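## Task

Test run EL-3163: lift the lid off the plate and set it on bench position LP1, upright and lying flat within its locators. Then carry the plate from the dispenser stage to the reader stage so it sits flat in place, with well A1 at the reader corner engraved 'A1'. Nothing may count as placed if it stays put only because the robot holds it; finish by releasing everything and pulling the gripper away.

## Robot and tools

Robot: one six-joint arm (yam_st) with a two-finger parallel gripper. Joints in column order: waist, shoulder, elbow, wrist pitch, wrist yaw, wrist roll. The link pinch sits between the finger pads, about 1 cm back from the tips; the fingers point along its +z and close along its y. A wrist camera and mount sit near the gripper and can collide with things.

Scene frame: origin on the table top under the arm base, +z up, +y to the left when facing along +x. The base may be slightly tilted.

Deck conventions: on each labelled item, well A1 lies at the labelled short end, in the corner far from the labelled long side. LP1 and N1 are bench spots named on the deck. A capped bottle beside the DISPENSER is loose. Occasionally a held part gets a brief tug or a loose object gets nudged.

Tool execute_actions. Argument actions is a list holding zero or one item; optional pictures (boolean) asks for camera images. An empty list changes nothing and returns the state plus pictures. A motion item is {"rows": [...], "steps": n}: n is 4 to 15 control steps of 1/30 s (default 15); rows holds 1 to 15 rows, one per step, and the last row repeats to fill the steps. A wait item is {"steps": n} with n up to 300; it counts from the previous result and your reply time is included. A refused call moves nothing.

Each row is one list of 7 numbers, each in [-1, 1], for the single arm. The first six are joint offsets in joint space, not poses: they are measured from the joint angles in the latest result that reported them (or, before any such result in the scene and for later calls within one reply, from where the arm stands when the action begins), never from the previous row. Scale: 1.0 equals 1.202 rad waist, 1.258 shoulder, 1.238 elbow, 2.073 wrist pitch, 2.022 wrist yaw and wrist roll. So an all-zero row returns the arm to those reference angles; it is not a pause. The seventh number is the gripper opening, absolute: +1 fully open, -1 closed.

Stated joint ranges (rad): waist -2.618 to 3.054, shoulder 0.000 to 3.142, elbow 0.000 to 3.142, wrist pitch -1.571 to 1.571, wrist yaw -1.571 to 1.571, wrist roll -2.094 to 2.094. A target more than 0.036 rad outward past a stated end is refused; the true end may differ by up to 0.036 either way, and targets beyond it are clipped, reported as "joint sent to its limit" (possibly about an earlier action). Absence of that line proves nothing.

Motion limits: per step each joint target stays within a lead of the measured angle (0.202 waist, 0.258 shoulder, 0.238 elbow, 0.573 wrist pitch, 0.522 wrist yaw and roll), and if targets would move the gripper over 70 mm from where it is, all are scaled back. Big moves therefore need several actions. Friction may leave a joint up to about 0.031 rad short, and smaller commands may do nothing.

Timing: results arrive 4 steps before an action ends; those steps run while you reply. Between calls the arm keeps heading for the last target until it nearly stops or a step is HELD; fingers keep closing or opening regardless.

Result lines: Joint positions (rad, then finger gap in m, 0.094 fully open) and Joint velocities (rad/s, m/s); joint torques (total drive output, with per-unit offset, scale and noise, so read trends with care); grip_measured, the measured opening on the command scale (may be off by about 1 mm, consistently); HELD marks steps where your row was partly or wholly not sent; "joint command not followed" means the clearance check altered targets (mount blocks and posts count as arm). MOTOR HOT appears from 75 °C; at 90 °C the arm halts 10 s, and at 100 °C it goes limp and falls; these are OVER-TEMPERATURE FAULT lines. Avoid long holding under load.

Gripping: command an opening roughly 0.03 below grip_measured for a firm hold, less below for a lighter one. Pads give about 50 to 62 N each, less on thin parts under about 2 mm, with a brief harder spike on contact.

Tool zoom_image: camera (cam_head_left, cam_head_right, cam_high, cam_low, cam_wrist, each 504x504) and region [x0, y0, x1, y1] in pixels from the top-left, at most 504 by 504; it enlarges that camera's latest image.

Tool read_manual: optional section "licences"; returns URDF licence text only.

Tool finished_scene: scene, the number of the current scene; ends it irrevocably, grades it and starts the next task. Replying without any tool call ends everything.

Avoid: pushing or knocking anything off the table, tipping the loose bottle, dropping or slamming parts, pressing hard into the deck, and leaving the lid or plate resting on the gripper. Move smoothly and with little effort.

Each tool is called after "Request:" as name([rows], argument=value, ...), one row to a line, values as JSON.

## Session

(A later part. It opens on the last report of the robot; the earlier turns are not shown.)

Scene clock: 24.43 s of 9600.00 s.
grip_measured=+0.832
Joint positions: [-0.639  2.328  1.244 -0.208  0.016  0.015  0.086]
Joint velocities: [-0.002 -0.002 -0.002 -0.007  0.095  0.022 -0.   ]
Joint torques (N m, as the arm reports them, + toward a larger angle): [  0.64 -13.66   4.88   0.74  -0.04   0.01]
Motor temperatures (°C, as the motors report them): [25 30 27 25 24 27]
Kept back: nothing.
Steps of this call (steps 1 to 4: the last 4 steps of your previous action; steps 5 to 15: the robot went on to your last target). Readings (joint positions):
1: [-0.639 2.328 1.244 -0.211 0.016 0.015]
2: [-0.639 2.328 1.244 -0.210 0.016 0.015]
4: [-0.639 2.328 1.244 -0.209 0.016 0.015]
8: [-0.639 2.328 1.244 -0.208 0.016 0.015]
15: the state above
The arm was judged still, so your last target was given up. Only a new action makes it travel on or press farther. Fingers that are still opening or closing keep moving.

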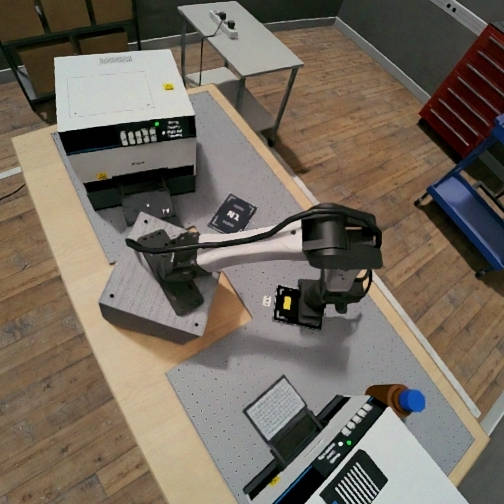

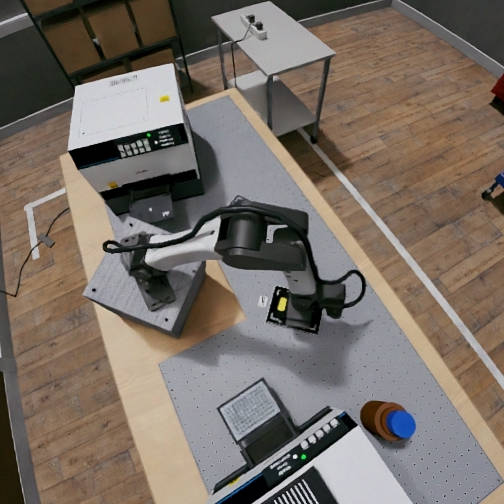

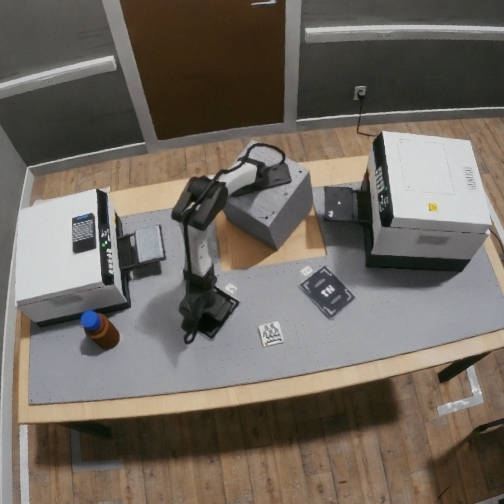

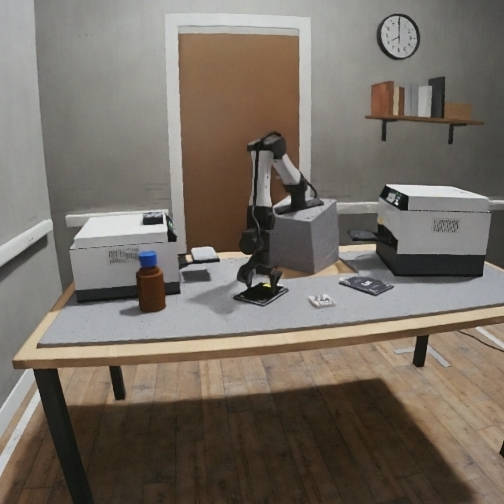

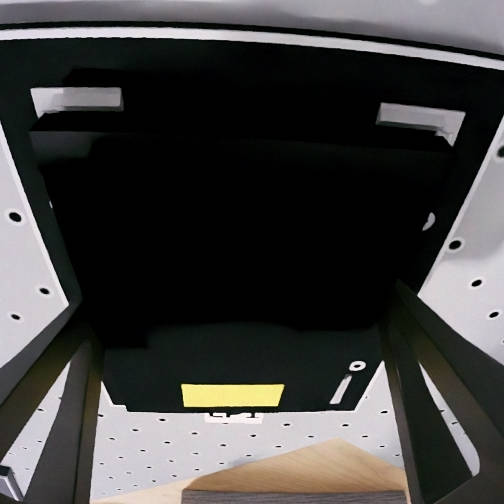

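Request:
execute_actions([
  {"rows":[[0,0,0.01,0.008,0.01,-0.01,0.79]]},
])

Request:
execute_actions([
  {"rows":[[0,0,0.01,0.018,0,0,0.79],[0,0.008,0.01,0.018,0,0,0.79],[0,0.014,0.01,0.018,0,0,0.79]]},
])

Request:
execute_actions([
  {"steps":12},
], pictures=true)

Scene clock: 24.97 s of 9600.00 s.
grip_measured=+0.832
Joint positions: [-0.639  2.328  1.244 -0.207  0.026  0.005  0.086]
Joint velocities: [ 0.017  0.012  0.017 -0.007  0.007  0.007 -0.   ]
Joint torques (N m, as the arm reports them, + toward a larger angle): [  0.63 -13.69   4.87   0.73   0.07  -0.09]
Motor temperatures (°C, as the motors report them): [25 31 27 25 24 27]
Steps of this call (steps 1 to 5: nothing new was sent; steps 6 to 16: the first 11 steps of this action). Readings (joint positions):
6: [-0.639 2.328 1.244 -0.207 0.017 0.013]
7: [-0.639 2.328 1.244 -0.207 0.019 0.011]
9: [-0.639 2.328 1.244 -0.207 0.022 0.009]
13: [-0.639 2.328 1.244 -0.207 0.025 0.006]
16: the state above

Scene clock: 25.47 s of 9600.00 s.
grip_measured=+0.831
Joint positions: [-0.639  2.336  1.244 -0.192  0.027  0.004  0.086]
Joint velocities: [ 0.007 -0.022  0.002 -0.066 -0.066 -0.022  0.   ]
Joint torques (N m, as the arm reports them, + toward a larger angle): [  0.54 -13.07   4.87   0.79   0.02   0.02]
Motor temperatures (°C, as the motors report them): [25 31 27 25 24 27]
Steps of this call (steps 1 to 4: the last 4 steps of your previous action; steps 5 to 15: the first 11 steps of this action, its rows measured from where the robot was after step 4). Readings (joint positions):
4: [-0.639 2.328 1.244 -0.207 0.027 0.004]
5: [-0.639 2.328 1.244 -0.206 0.027 0.004]
6: [-0.639 2.328 1.244 -0.203 0.027 0.004]
8: [-0.639 2.332 1.244 -0.195 0.027 0.004]
12: [-0.639 2.336 1.244 -0.192 0.027 0.004]
15: the state above

Scene clock: 25.87 s of 9600.00 s.
grip_measured=+0.831
Joint positions: [-0.639  2.336  1.244 -0.192  0.027  0.004  0.086]
Joint velocities: [-0.012 -0.012 -0.017  0.007 -0.022 -0.022  0.001]
Joint torques (N m, as the arm reports them, + toward a larger angle): [  0.66 -12.86   4.92   0.8   -0.04   0.02]
Motor temperatures (°C, as the motors report them): [25 31 27 25 24 27]
Kept back: nothing.
Steps of this call (steps 1 to 4: the last 4 steps of your previous action; steps 5 to 12: the robot went on to your last target). Readings (joint positions):
1: [-0.639 2.336 1.244 -0.192 0.027 0.004]
2: [-0.639 2.336 1.244 -0.192 0.027 0.004]
4: [-0.639 2.336 1.244 -0.192 0.027 0.004]
8: [-0.639 2.336 1.244 -0.192 0.027 0.004]
12: the state above

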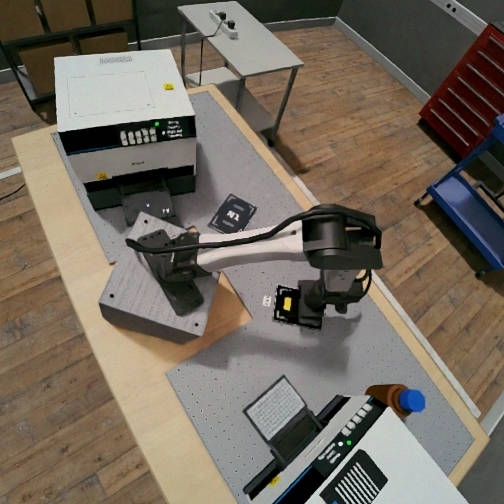

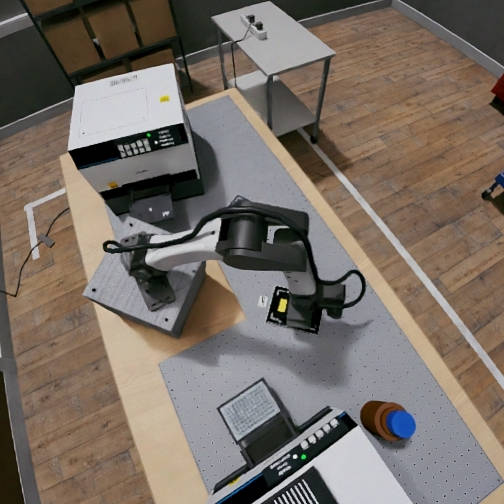

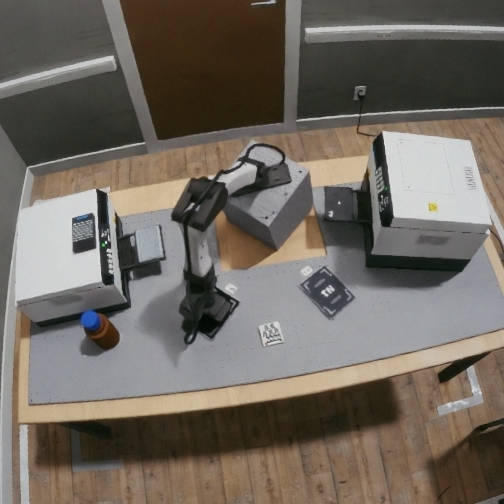

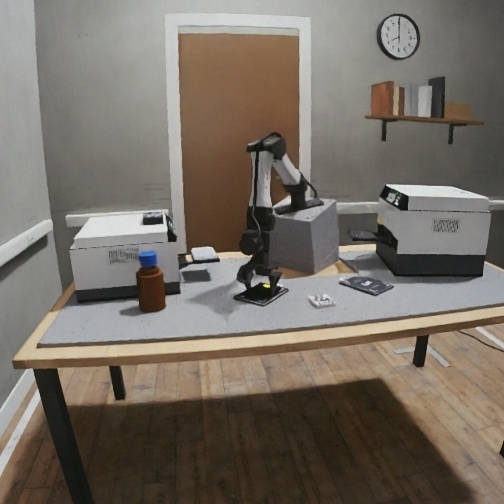

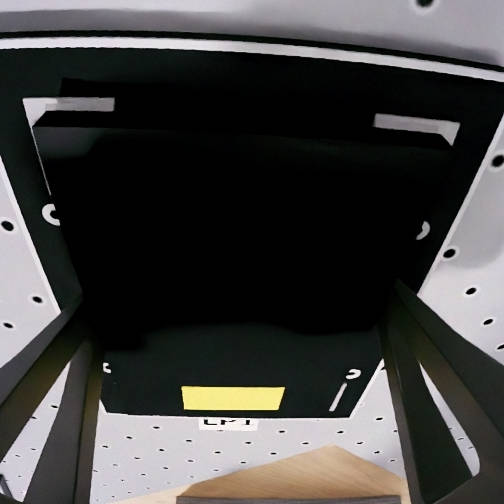

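Request:
execute_actions([
  {"rows":[[0,0.014,0.01,0,0,0,0.79]]},
])

Request:
execute_actions([
  {"rows":[[0,0,0,0,0,0,0.85],[0,0,0,0,0,0,0.87],[0,0,0,0,0,0,0.9],[0,0,0,0,0,0,1]],"steps":10},
])

Request:
execute_actions([
  {"rows":[[0,-0.03,0,-0.03,0,0,1],[0,-0.05,0,-0.045,0,0,1],[0,-0.07,0,-0.06,0,0,1],[0,-0.09,0,-0.075,0,0,1],[0,-0.12,0,-0.09,0,0,1],[0,-0.15,0,-0.11,0,0,1],[0,-0.18,0.03,-0.13,0,0,1],[0,-0.21,0.06,-0.16,0,0,1],[0,-0.24,0.09,-0.19,0,0,1],[0,-0.26,0.12,-0.22,0,0,1]]},
])

Request:
execute_actions([
  {"steps":20},
], pictures=true)

Request:
zoom_image(camera="cam_head_left", region=[220,270,350,470])

Request:
zoom_image(camera="cam_low", region=[170,220,400,320])

Scene clock: 27.77 s of 9600.00 s.
grip_measured=+0.831
Joint positions: [-0.639  2.336  1.244 -0.192  0.027  0.004  0.086]
Joint velocities: [ 0.002 -0.022  0.017 -0.037 -0.007  0.022 -0.   ]
Joint torques (N m, as the arm reports them, + toward a larger angle): [  0.62 -12.07   4.84   0.61  -0.03   0.01]
Motor temperatures (°C, as the motors report them): [25 31 27 25 24 27]
Steps of this call (steps 1 to 15: the robot went on to your last target; steps 16 to 46: nothing new was sent; steps 47 to 57: the first 11 steps of this action). Readings (joint positions):
47: [-0.639 2.336 1.244 -0.192 0.027 0.004]
48: [-0.639 2.336 1.244 -0.192 0.027 0.004]
50: [-0.639 2.336 1.244 -0.192 0.027 0.004]
54: [-0.639 2.336 1.244 -0.192 0.027 0.004]
57: the state above

Scene clock: 28.10 s of 9600.00 s.
grip_measured=+1.000
Joint positions: [-0.639  2.336  1.244 -0.192  0.027  0.004  0.094]
Joint velocities: [-0.007  0.007 -0.017 -0.022  0.051 -0.037  0.   ]
Joint torques (N m, as the arm reports them, + toward a larger angle): [  0.58 -13.69   3.88   0.6   -0.06   0.02]
Motor temperatures (°C, as the motors report them): [25 31 27 25 24 27]
Steps of this call (steps 1 to 4: the last 4 steps of your previous action; steps 5 to 10: the first 6 steps of this action, its rows measured from where the robot was after step 4). Readings (joint positions):
4: [-0.639 2.336 1.244 -0.192 0.027 0.004]
5: [-0.639 2.336 1.244 -0.192 0.027 0.004]
6: [-0.639 2.336 1.244 -0.192 0.027 0.004]
8: [-0.639 2.336 1.244 -0.192 0.027 0.004]
10: the state above

Scene clock: 28.60 s of 9600.00 s.
grip_measured=+1.000
Joint positions: [-0.639  2.07   1.322 -0.498  0.027  0.004  0.094]
Joint velocities: [ 0.017 -0.921  0.842 -0.799 -0.022  0.007  0.   ]
Joint torques (N m, as the arm reports them, + toward a larger angle): [  0.52 -14.38   7.35   0.44  -0.03   0.03]
Motor temperatures (°C, as the motors report them): [25 31 27 25 24 27]
Steps of this call (steps 1 to 4: the last 4 steps of your previous action; steps 5 to 15: the first 11 steps of this action, its rows measured from where the robot was after step 4). Readings (joint positions):
4: [-0.639 2.336 1.244 -0.192 0.027 0.004]
5: [-0.639 2.334 1.244 -0.197 0.027 0.004]
6: [-0.639 2.328 1.244 -0.211 0.027 0.004]
8: [-0.639 2.301 1.244 -0.255 0.027 0.004]
12: [-0.639 2.175 1.251 -0.374 0.027 0.004]
15: the state above

Scene clock: 29.27 s of 9600.00 s.
grip_measured=+1.000
Joint positions: [-0.639  2.008  1.392 -0.632  0.027  0.004  0.094]
Joint velocities: [ 0.002  0.002 -0.012 -0.066  0.022 -0.037  0.   ]
Joint torques (N m, as the arm reports them, + toward a larger angle): [  0.59 -13.82   6.41   0.43  -0.04   0.02]
Motor temperatures (°C, as the motors report them): [25 31 27 25 24 27]
Kept back: nothing.
Steps of this call (steps 1 to 4: the last 4 steps of your previous action; steps 5 to 20: the robot went on to your last target). Readings (joint positions):
1: [-0.639 2.042 1.348 -0.520 0.027 0.004]
2: [-0.639 2.019 1.369 -0.532 0.027 0.004]
4: [-0.639 1.992 1.390 -0.548 0.027 0.004]
8: [-0.639 1.998 1.392 -0.591 0.027 0.004]
20: the state above

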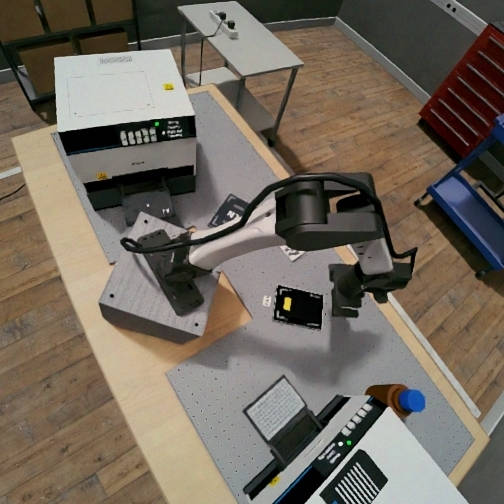

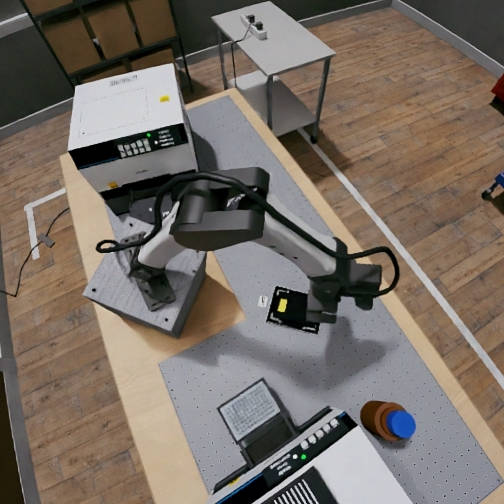

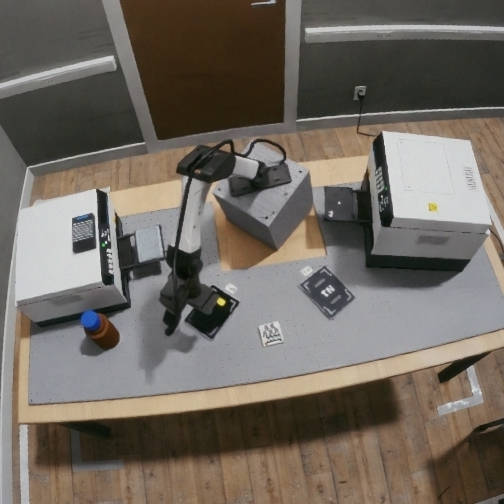

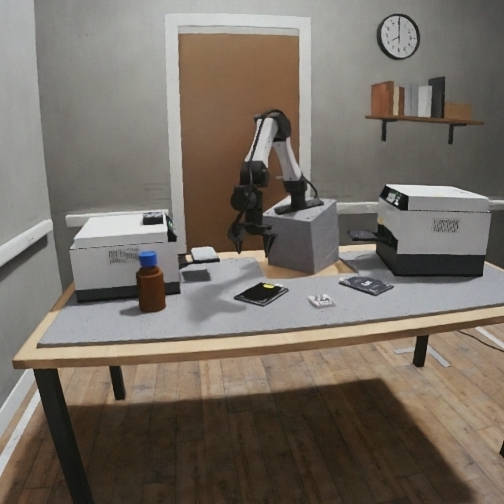

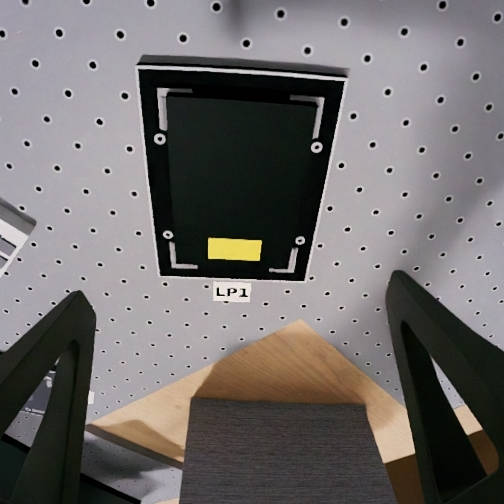

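Region (220, 270, 350, 470) of cam_head_left's 504x504 image, scaled by 2.520, with more detail than that image has; it fills the left 328 columns of this view, and the rest is white.

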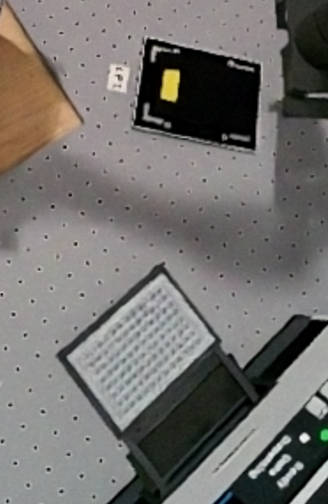

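Region (170, 220, 400, 320) of cam_low's 504x504 image, scaled by 2.191, with more detail than that image has; it fills the top 219 rows of this view, and the rest is white.

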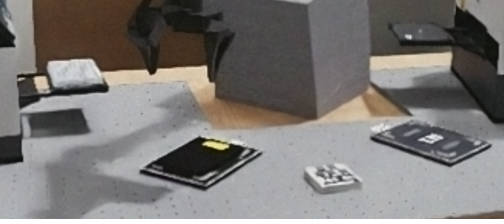

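Request:
execute_actions([
  {"rows":[[0,0.05,-0.04,0.05,0,0,1],[0,0.1,-0.08,0.1,0,0,1],[0,0.14,-0.11,0.15,0,0,1],[0,0.18,-0.13,0.19,0,0,1],[0,0.2,-0.13,0.19,0,0,1]]},
])

Request:
execute_actions([
  {"steps":25},
])

Scene clock: 29.80 s of 9600.00 s.
grip_measured=+1.000
Joint positions: [-0.639  2.299  1.228 -0.329  0.027  0.004  0.094]
Joint velocities: [-0.002  0.12  -0.178  0.066 -0.022 -0.007  0.   ]
Joint torques (N m, as the arm reports them, + toward a larger angle): [  0.65 -17.92   4.76   1.26  -0.02   0.02]
Motor temperatures (°C, as the motors report them): [25 31 27 25 24 27]
Steps of this call (steps 1 to 5: the robot went on to your last target; steps 6 to 16: the first 11 steps of this action). Readings (joint positions):
6: [-0.639 2.012 1.389 -0.622 0.027 0.004]
7: [-0.639 2.026 1.379 -0.586 0.027 0.004]
9: [-0.639 2.082 1.347 -0.486 0.027 0.004]
13: [-0.639 2.247 1.269 -0.343 0.027 0.004]
16: the state above

Scene clock: 30.63 s of 9600.00 s.
grip_measured=+1.000
Joint positions: [-0.639  2.276  1.224 -0.257  0.027  0.004  0.094]
Joint velocities: [-0.002 -0.012 -0.012 -0.022 -0.022 -0.007  0.   ]
Joint torques (N m, as the arm reports them, + toward a larger angle): [  0.65 -15.1    4.65   0.73  -0.02   0.03]
Motor temperatures (°C, as the motors report them): [25 32 27 25 24 27]
Kept back: nothing.
Steps of this call (steps 1 to 4: the last 4 steps of your previous action; steps 5 to 25: the robot went on to your last target). Readings (joint positions):
1: [-0.639 2.300 1.224 -0.327 0.027 0.004]
2: [-0.639 2.298 1.224 -0.319 0.027 0.004]
4: [-0.639 2.288 1.224 -0.296 0.027 0.004]
8: [-0.639 2.276 1.224 -0.267 0.027 0.004]
25: the state above

Request:
execute_actions([
  {"rows":[[0,0.01,0,0.03,0,0,1],[0,0.02,0,0.042,0,0,1],[0,0.03,0,0.042,0,0,1],[0,0.036,0,0.042,0,0,1]]},
])

Request:
execute_actions([
  {"steps":15},
])

Request:
execute_actions([
  {"rows":[[0,0,0,0,0,0,0.9],[0,0,0,0,0,0,0.87],[0,0,0,0,0,0,0.84],[0,0,0,0,0,0,0.82],[0,0,0,0,0,0,0.8]],"steps":12},
])

Request:
execute_actions([
  {"rows":[[0,0,0,-0.013,0,0,0.8]]},
])

Request:
execute_actions([
  {"steps":10},
], pictures=true)

Scene clock: 31.20 s of 9600.00 s.
grip_measured=+1.000
Joint positions: [-0.639  2.322  1.224 -0.199  0.027  0.004  0.094]
Joint velocities: [-0.012 -0.012 -0.002  0.037  0.007  0.007  0.   ]
Joint torques (N m, as the arm reports them, + toward a larger angle): [  0.67 -13.66   3.95   0.76  -0.03   0.02]
Motor temperatures (°C, as the motors report them): [25 32 27 25 24 27]
Steps of this call (steps 1 to 6: the robot went on to your last target; steps 7 to 17: the first 11 steps of this action). Readings (joint positions):
7: [-0.639 2.276 1.224 -0.253 0.027 0.004]
8: [-0.639 2.279 1.224 -0.242 0.027 0.004]
10: [-0.639 2.291 1.224 -0.217 0.027 0.004]
14: [-0.639 2.318 1.224 -0.201 0.027 0.004]
17: the state above

Scene clock: 31.70 s of 9600.00 s.
grip_measured=+1.000
Joint positions: [-0.639  2.322  1.224 -0.189  0.027  0.004  0.094]
Joint velocities: [ 0.002  0.017  0.002 -0.022  0.051  0.051  0.   ]
Joint torques (N m, as the arm reports them, + toward a larger angle): [  0.64 -13.71   3.91   0.75  -0.01   0.03]
Motor temperatures (°C, as the motors report them): [25 32 27 25 24 27]
Kept back: nothing.
Steps of this call (steps 1 to 4: the last 4 steps of your previous action; steps 5 to 15: the robot went on to your last target). Readings (joint positions):
1: [-0.639 2.322 1.224 -0.197 0.027 0.004]
2: [-0.639 2.322 1.224 -0.194 0.027 0.004]
4: [-0.639 2.322 1.224 -0.192 0.027 0.004]
8: [-0.639 2.322 1.224 -0.190 0.027 0.004]
15: the state above
The arm was judged still, so your last target was given up. Only a new action makes it travel on or press farther. Fingers that are still opening or closing keep moving.

Scene clock: 31.97 s of 9600.00 s.
grip_measured=+0.819
Joint positions: [-0.639  2.322  1.224 -0.189  0.027  0.004  0.085]
Joint velocities: [-0.002 -0.007 -0.007  0.037 -0.037 -0.007  0.   ]
Joint torques (N m, as the arm reports them, + toward a larger angle): [  0.59 -13.64   3.83   0.57  -0.02   0.02]
Motor temperatures (°C, as the motors report them): [25 32 27 25 24 27]
Steps of this call (steps 1 to 8: the first 8 steps of this action). Readings (joint positions):
1: [-0.639 2.322 1.224 -0.189 0.027 0.004]
2: [-0.639 2.322 1.224 -0.189 0.027 0.004]
4: [-0.639 2.322 1.224 -0.189 0.027 0.004]
8: the state above

Scene clock: 32.47 s of 9600.00 s.
grip_measured=+0.819
Joint positions: [-0.639  2.322  1.224 -0.195  0.027  0.004  0.085]
Joint velocities: [-0.012 -0.017 -0.017  0.022 -0.051 -0.022 -0.001]
Joint torques (N m, as the arm reports them, + toward a larger angle): [  0.73 -13.57   3.79   0.33  -0.05   0.  ]
Motor temperatures (°C, as the motors report them): [25 32 27 25 24 27]
Steps of this call (steps 1 to 4: the last 4 steps of your previous action; steps 5 to 15: the first 11 steps of this action, its rows measured from where the robot was after step 4). Readings (joint positions):
4: [-0.639 2.322 1.224 -0.189 0.027 0.004]
5: [-0.639 2.322 1.224 -0.190 0.027 0.004]
6: [-0.639 2.322 1.224 -0.192 0.027 0.004]
8: [-0.639 2.322 1.224 -0.194 0.027 0.004]
12: [-0.639 2.322 1.224 -0.194 0.027 0.004]
15: the state above

Scene clock: 32.80 s of 9600.00 s.
grip_measured=+0.819
Joint positions: [-0.639  2.322  1.224 -0.195  0.027  0.004  0.085]
Joint velocities: [-0.012 -0.002 -0.027 -0.095 -0.066 -0.022 -0.   ]
Joint torques (N m, as the arm reports them, + toward a larger angle): [  0.68 -13.6    3.83   0.35  -0.03   0.02]
Motor temperatures (°C, as the motors report them): [25 32 27 25 24 27]
Kept back: nothing.
Steps of this call (steps 1 to 4: the last 4 steps of your previous action; steps 5 to 10: the robot went on to your last target). Readings (joint positions):
1: [-0.639 2.322 1.224 -0.195 0.027 0.004]
2: [-0.639 2.322 1.224 -0.195 0.027 0.004]
4: [-0.639 2.322 1.224 -0.195 0.027 0.004]
8: [-0.639 2.322 1.224 -0.195 0.027 0.004]
10: the state above

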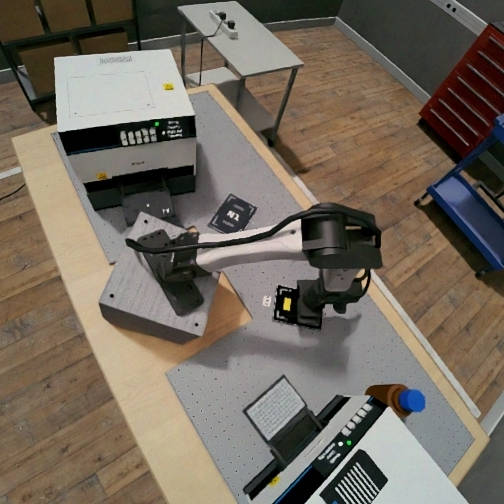

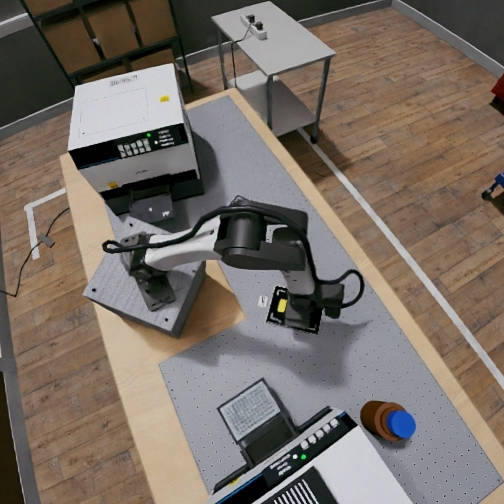

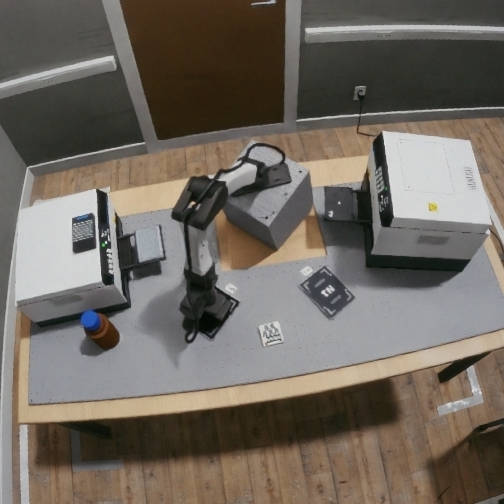

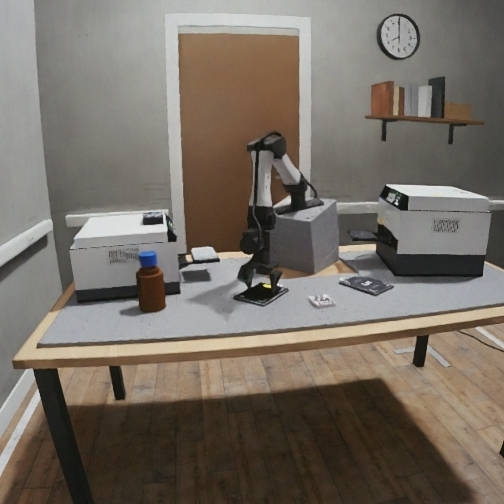

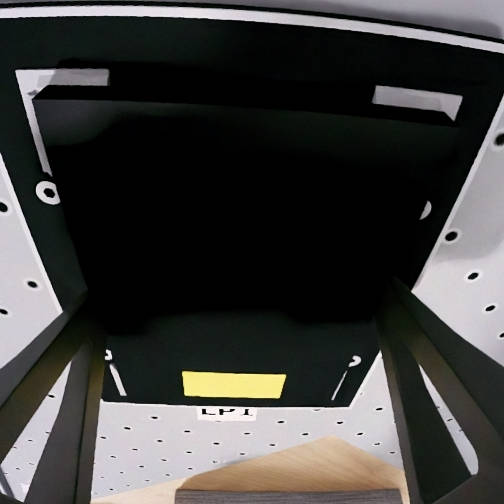

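Request:
execute_actions([
  {"rows":[[0,0,0,-0.013,0,-0.015,0.8]]},
])

Request:
execute_actions([
  {"steps":10},
], pictures=true)

Scene clock: 33.27 s of 9600.00 s.
grip_measured=+0.819
Joint positions: [-0.639  2.322  1.224 -0.197  0.022 -0.01   0.085]
Joint velocities: [-0.012  0.002 -0.017  0.051 -0.051 -0.007 -0.001]
Joint torques (N m, as the arm reports them, + toward a larger angle): [  0.69 -13.61   3.81   0.29   0.06  -0.05]
Motor temperatures (°C, as the motors report them): [25 32 27 25 24 27]
Steps of this call (steps 1 to 3: the robot went on to your last target; steps 4 to 14: the first 11 steps of this action). Readings (joint positions):
4: [-0.639 2.322 1.224 -0.195 0.027 0.002]
5: [-0.639 2.322 1.224 -0.196 0.026 -0.001]
7: [-0.639 2.322 1.224 -0.197 0.024 -0.005]
11: [-0.639 2.322 1.224 -0.197 0.023 -0.009]
14: the state above

Scene clock: 33.60 s of 9600.00 s.
grip_measured=+0.819
Joint positions: [-0.639  2.322  1.224 -0.198  0.022 -0.011  0.085]
Joint velocities: [-0.002  0.027 -0.002  0.051 -0.037  0.007  0.   ]
Joint torques (N m, as the arm reports them, + toward a larger angle): [  0.67 -13.57   3.82   0.33   0.01  -0.11]
Motor temperatures (°C, as the motors report them): [25 32 27 25 24 27]
Kept back: nothing.
Steps of this call (steps 1 to 4: the last 4 steps of your previous action; steps 5 to 10: the robot went on to your last target). Readings (joint positions):
1: [-0.639 2.322 1.224 -0.198 0.022 -0.010]
2: [-0.639 2.322 1.224 -0.198 0.022 -0.010]
4: [-0.639 2.322 1.224 -0.198 0.022 -0.011]
8: [-0.639 2.322 1.224 -0.198 0.022 -0.011]
10: the state above

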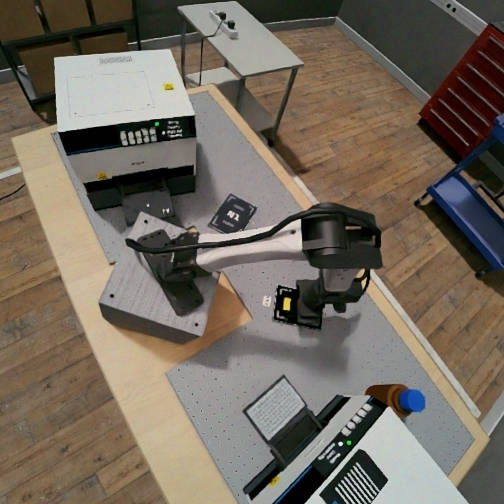

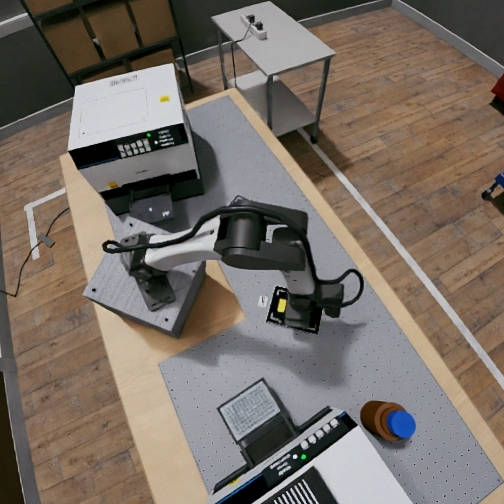

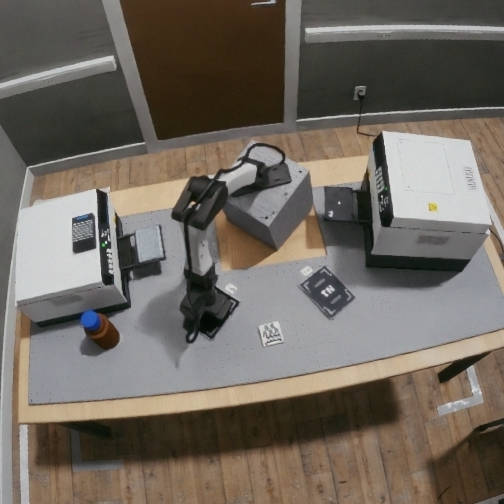

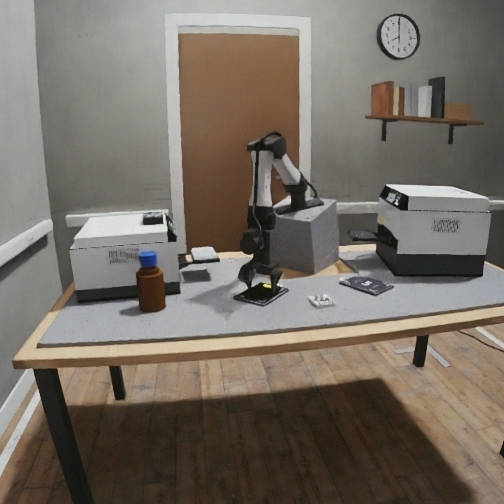

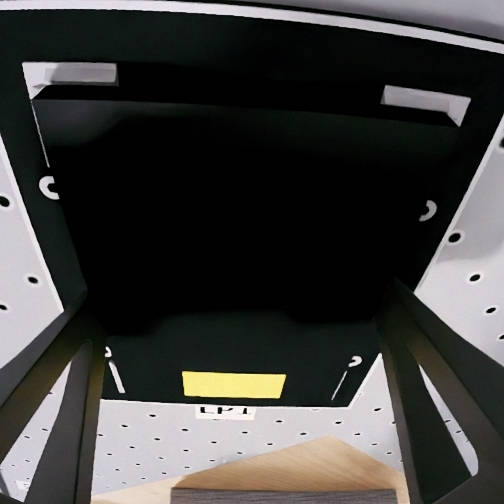

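Request:
execute_actions([
  {"rows":[[0,0,0,0,0,0,0.85],[0,0,0,0,0,0,0.87],[0,0,0,0,0,0,0.9],[0,0,0,0,0,0,1]],"steps":10},
])

Request:
execute_actions([
  {"rows":[[0,-0.03,0,-0.03,0,0,1],[0,-0.05,0,-0.045,0,0,1],[0,-0.07,0,-0.06,0,0,1],[0,-0.09,0,-0.075,0,0,1],[0,-0.12,0,-0.09,0,0,1],[0,-0.15,0,-0.11,0,0,1],[0,-0.18,0.03,-0.13,0,0,1],[0,-0.21,0.06,-0.16,0,0,1],[0,-0.24,0.09,-0.19,0,0,1],[0,-0.25,0.111,-0.23,0,0,1]]},
])

Request:
execute_actions([
  {"steps":20},
], pictures=true)

Request:
zoom_image(camera="cam_high", region=[110,215,190,275])

Request:
zoom_image(camera="cam_high", region=[300,170,390,240])

Scene clock: 34.03 s of 9600.00 s.
grip_measured=+1.000
Joint positions: [-0.639  2.322  1.224 -0.198  0.022 -0.011  0.094]
Joint velocities: [-0.002 -0.012 -0.002 -0.081 -0.007 -0.037  0.   ]
Joint torques (N m, as the arm reports them, + toward a larger angle): [  0.93 -13.69   3.58   0.55  -0.02   0.04]
Motor temperatures (°C, as the motors report them): [25 32 27 25 24 27]
Steps of this call (steps 1 to 7: the robot went on to your last target; steps 8 to 13: the first 6 steps of this action). Readings (joint positions):
8: [-0.639 2.322 1.224 -0.198 0.022 -0.011]
9: [-0.639 2.322 1.224 -0.198 0.022 -0.011]
11: [-0.639 2.322 1.224 -0.198 0.022 -0.011]
13: the state above

Scene clock: 34.53 s of 9600.00 s.
grip_measured=+1.000
Joint positions: [-0.639  2.056  1.302 -0.509  0.022 -0.011  0.094]
Joint velocities: [-0.017 -0.877  0.774 -0.901  0.066  0.051  0.   ]
Joint torques (N m, as the arm reports them, + toward a larger angle): [  0.61 -13.4    6.52   0.28  -0.05   0.02]
Motor temperatures (°C, as the motors report them): [25 32 27 25 24 27]
Steps of this call (steps 1 to 4: the last 4 steps of your previous action; steps 5 to 15: the first 11 steps of this action, its rows measured from where the robot was after step 4). Readings (joint positions):
4: [-0.639 2.322 1.224 -0.198 0.022 -0.011]
5: [-0.639 2.320 1.224 -0.203 0.022 -0.011]
6: [-0.639 2.314 1.224 -0.217 0.022 -0.011]
8: [-0.639 2.286 1.224 -0.261 0.022 -0.011]
12: [-0.639 2.160 1.231 -0.379 0.022 -0.011]
15: the state above

Scene clock: 35.20 s of 9600.00 s.
grip_measured=+1.000
Joint positions: [-0.639  2.006  1.36  -0.658  0.022 -0.011  0.094]
Joint velocities: [-0.007  0.002 -0.017 -0.022  0.022 -0.037  0.   ]
Joint torques (N m, as the arm reports them, + toward a larger angle): [  0.55 -13.37   6.19   0.41  -0.03   0.01]
Motor temperatures (°C, as the motors report them): [25 32 27 25 24 27]
Kept back: nothing.
Steps of this call (steps 1 to 4: the last 4 steps of your previous action; steps 5 to 20: the robot went on to your last target). Readings (joint positions):
1: [-0.639 2.030 1.325 -0.533 0.022 -0.011]
2: [-0.639 2.010 1.343 -0.548 0.022 -0.011]
4: [-0.639 1.990 1.359 -0.568 0.022 -0.011]
8: [-0.639 1.999 1.360 -0.620 0.022 -0.011]
20: the state above

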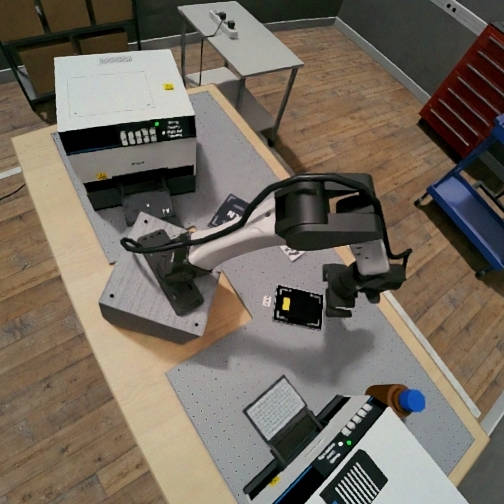

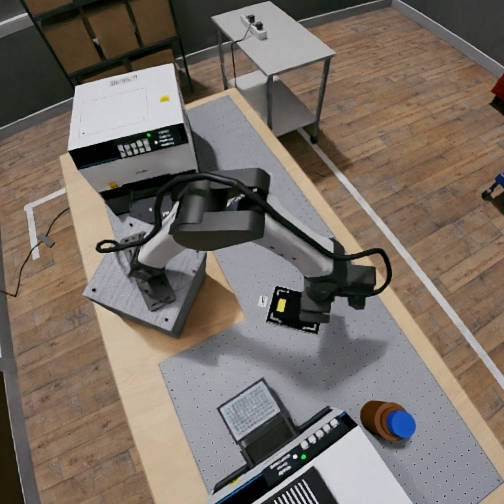

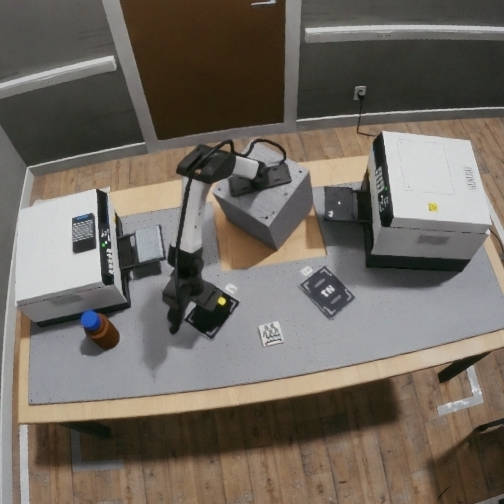

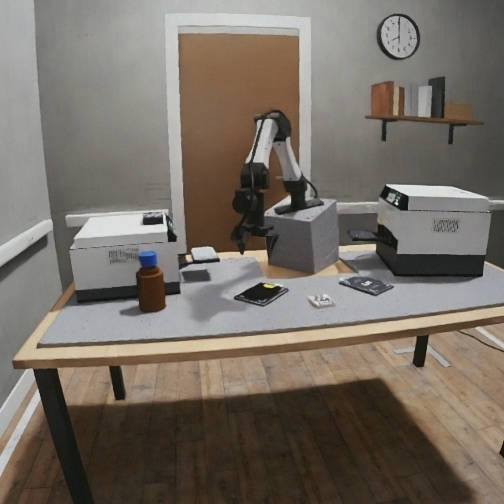

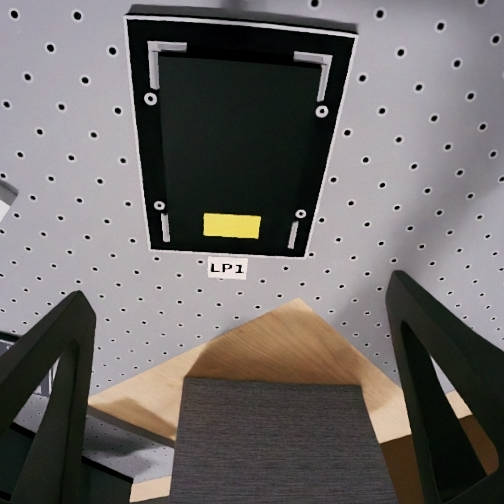

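Region (110, 215, 190, 275) of cam_high's 504x504 image, scaled by 6.300, with more detail than that image has; it fills the top 378 rows of this view, and the rest is white.

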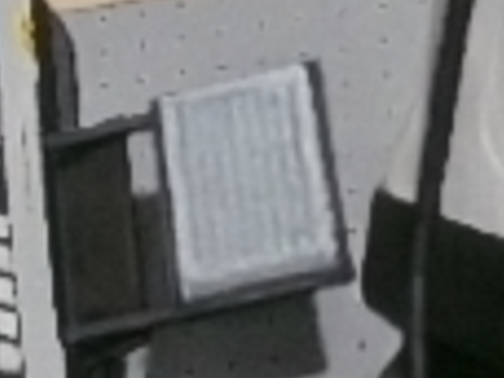

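Region (300, 170, 390, 240) of cam_high's 504x504 image, scaled by 5.600, with more detail than that image has.

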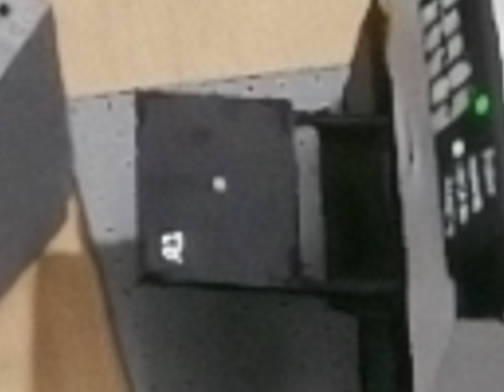

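Request:
execute_actions([
  {"rows":[[-0.05,0,0,0,0,0.1,1],[-0.1,0,0,0,0,0.2,1],[-0.16,0,0,0,-0.02,0.3,1],[-0.22,0,0,0,-0.03,0.4,1],[-0.28,0,0,0,-0.04,0.5,1],[-0.34,0,0,0,-0.05,0.6,1],[-0.4,0,0,0,-0.06,0.73,1],[-0.46,0.02,0,0,-0.07,0.73,1],[-0.52,0.04,0,0,-0.08,0.73,1],[-0.57,0.06,0,0,-0.09,0.73,1],[-0.61,0.08,0,0.01,-0.093,0.73,1],[-0.64,0.09,0,0.02,-0.093,0.73,1],[-0.66,0.1,0,0.03,-0.093,0.73,1],[-0.675,0.105,0,0.036,-0.093,0.73,1],[-0.685,0.108,0,0.036,-0.093,0.73,1]]},
])

Request:
execute_actions([
  {"steps":30},
], pictures=true)

Request:
zoom_image(camera="cam_low", region=[175,235,235,275])

Scene clock: 35.77 s of 9600.00 s.
grip_measured=+1.000
Joint positions: [-1.172  2.04   1.36  -0.643 -0.092  0.885  0.094]
Joint velocities: [-1.829  0.52   0.002  0.183 -0.344  2.454  0.   ]
Joint torques (N m, as the arm reports them, + toward a larger angle): [ -0.64 -11.28   5.83   0.27  -0.01   0.05]
Motor temperatures (°C, as the motors report them): [25 33 27 25 24 27]
Steps of this call (steps 1 to 6: the robot went on to your last target; steps 7 to 17: the first 11 steps of this action). Readings (joint positions):
7: [-0.643 2.006 1.360 -0.659 0.020 0.018]
8: [-0.656 2.006 1.360 -0.659 0.016 0.080]
10: [-0.728 2.006 1.360 -0.659 -0.006 0.260]
14: [-0.972 2.008 1.360 -0.656 -0.052 0.620]
17: the state above

Scene clock: 36.77 s of 9600.00 s.
grip_measured=+1.000
Joint positions: [-1.464  2.157  1.36  -0.601 -0.157  1.454  0.094]
Joint velocities: [-0.002  0.007 -0.007  0.066  0.007 -0.066  0.   ]
Joint torques (N m, as the arm reports them, + toward a larger angle): [ -1.38 -15.09   5.32   0.51  -0.04   0.13]
Motor temperatures (°C, as the motors report them): [25 33 27 25 24 27]
Kept back: nothing.
Steps of this call (steps 1 to 4: the last 4 steps of your previous action; steps 5 to 30: the robot went on to your last target). Readings (joint positions):
1: [-1.237 2.060 1.360 -0.637 -0.103 0.970]
2: [-1.300 2.083 1.360 -0.629 -0.111 1.053]
4: [-1.414 2.125 1.360 -0.612 -0.123 1.197]
8: [-1.502 2.157 1.360 -0.609 -0.126 1.352]
30: the state above

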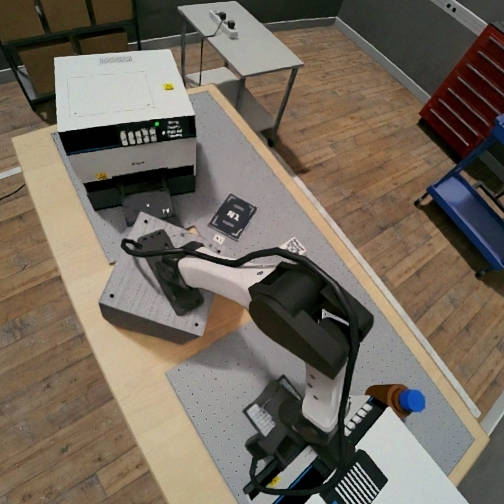

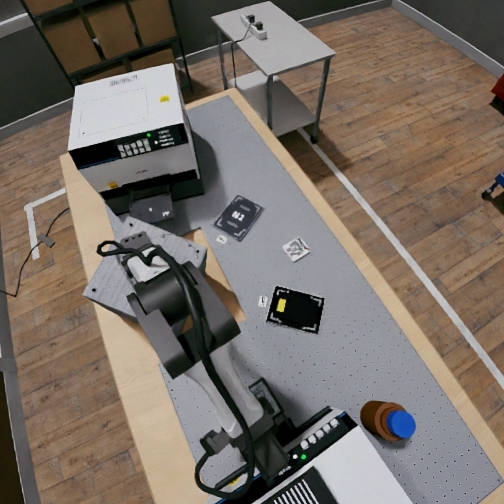

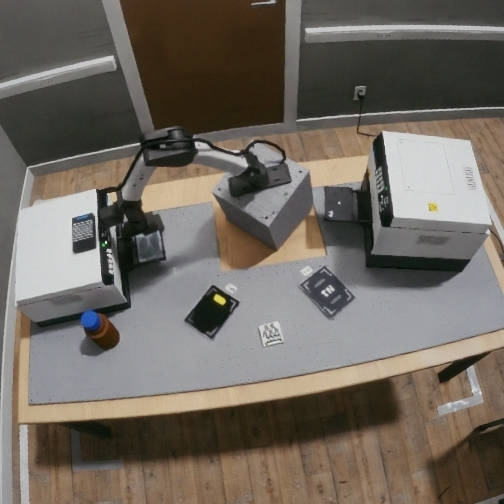

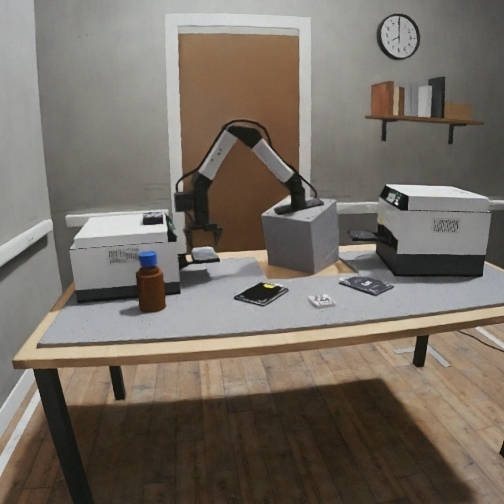

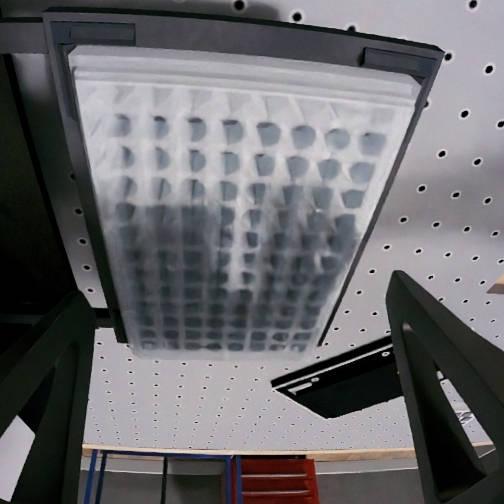

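Region (175, 235, 235, 275) of cam_low's 504x504 image, scaled by 8.400, with more detail than that image has.

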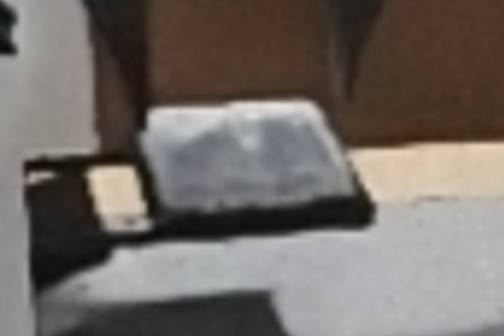

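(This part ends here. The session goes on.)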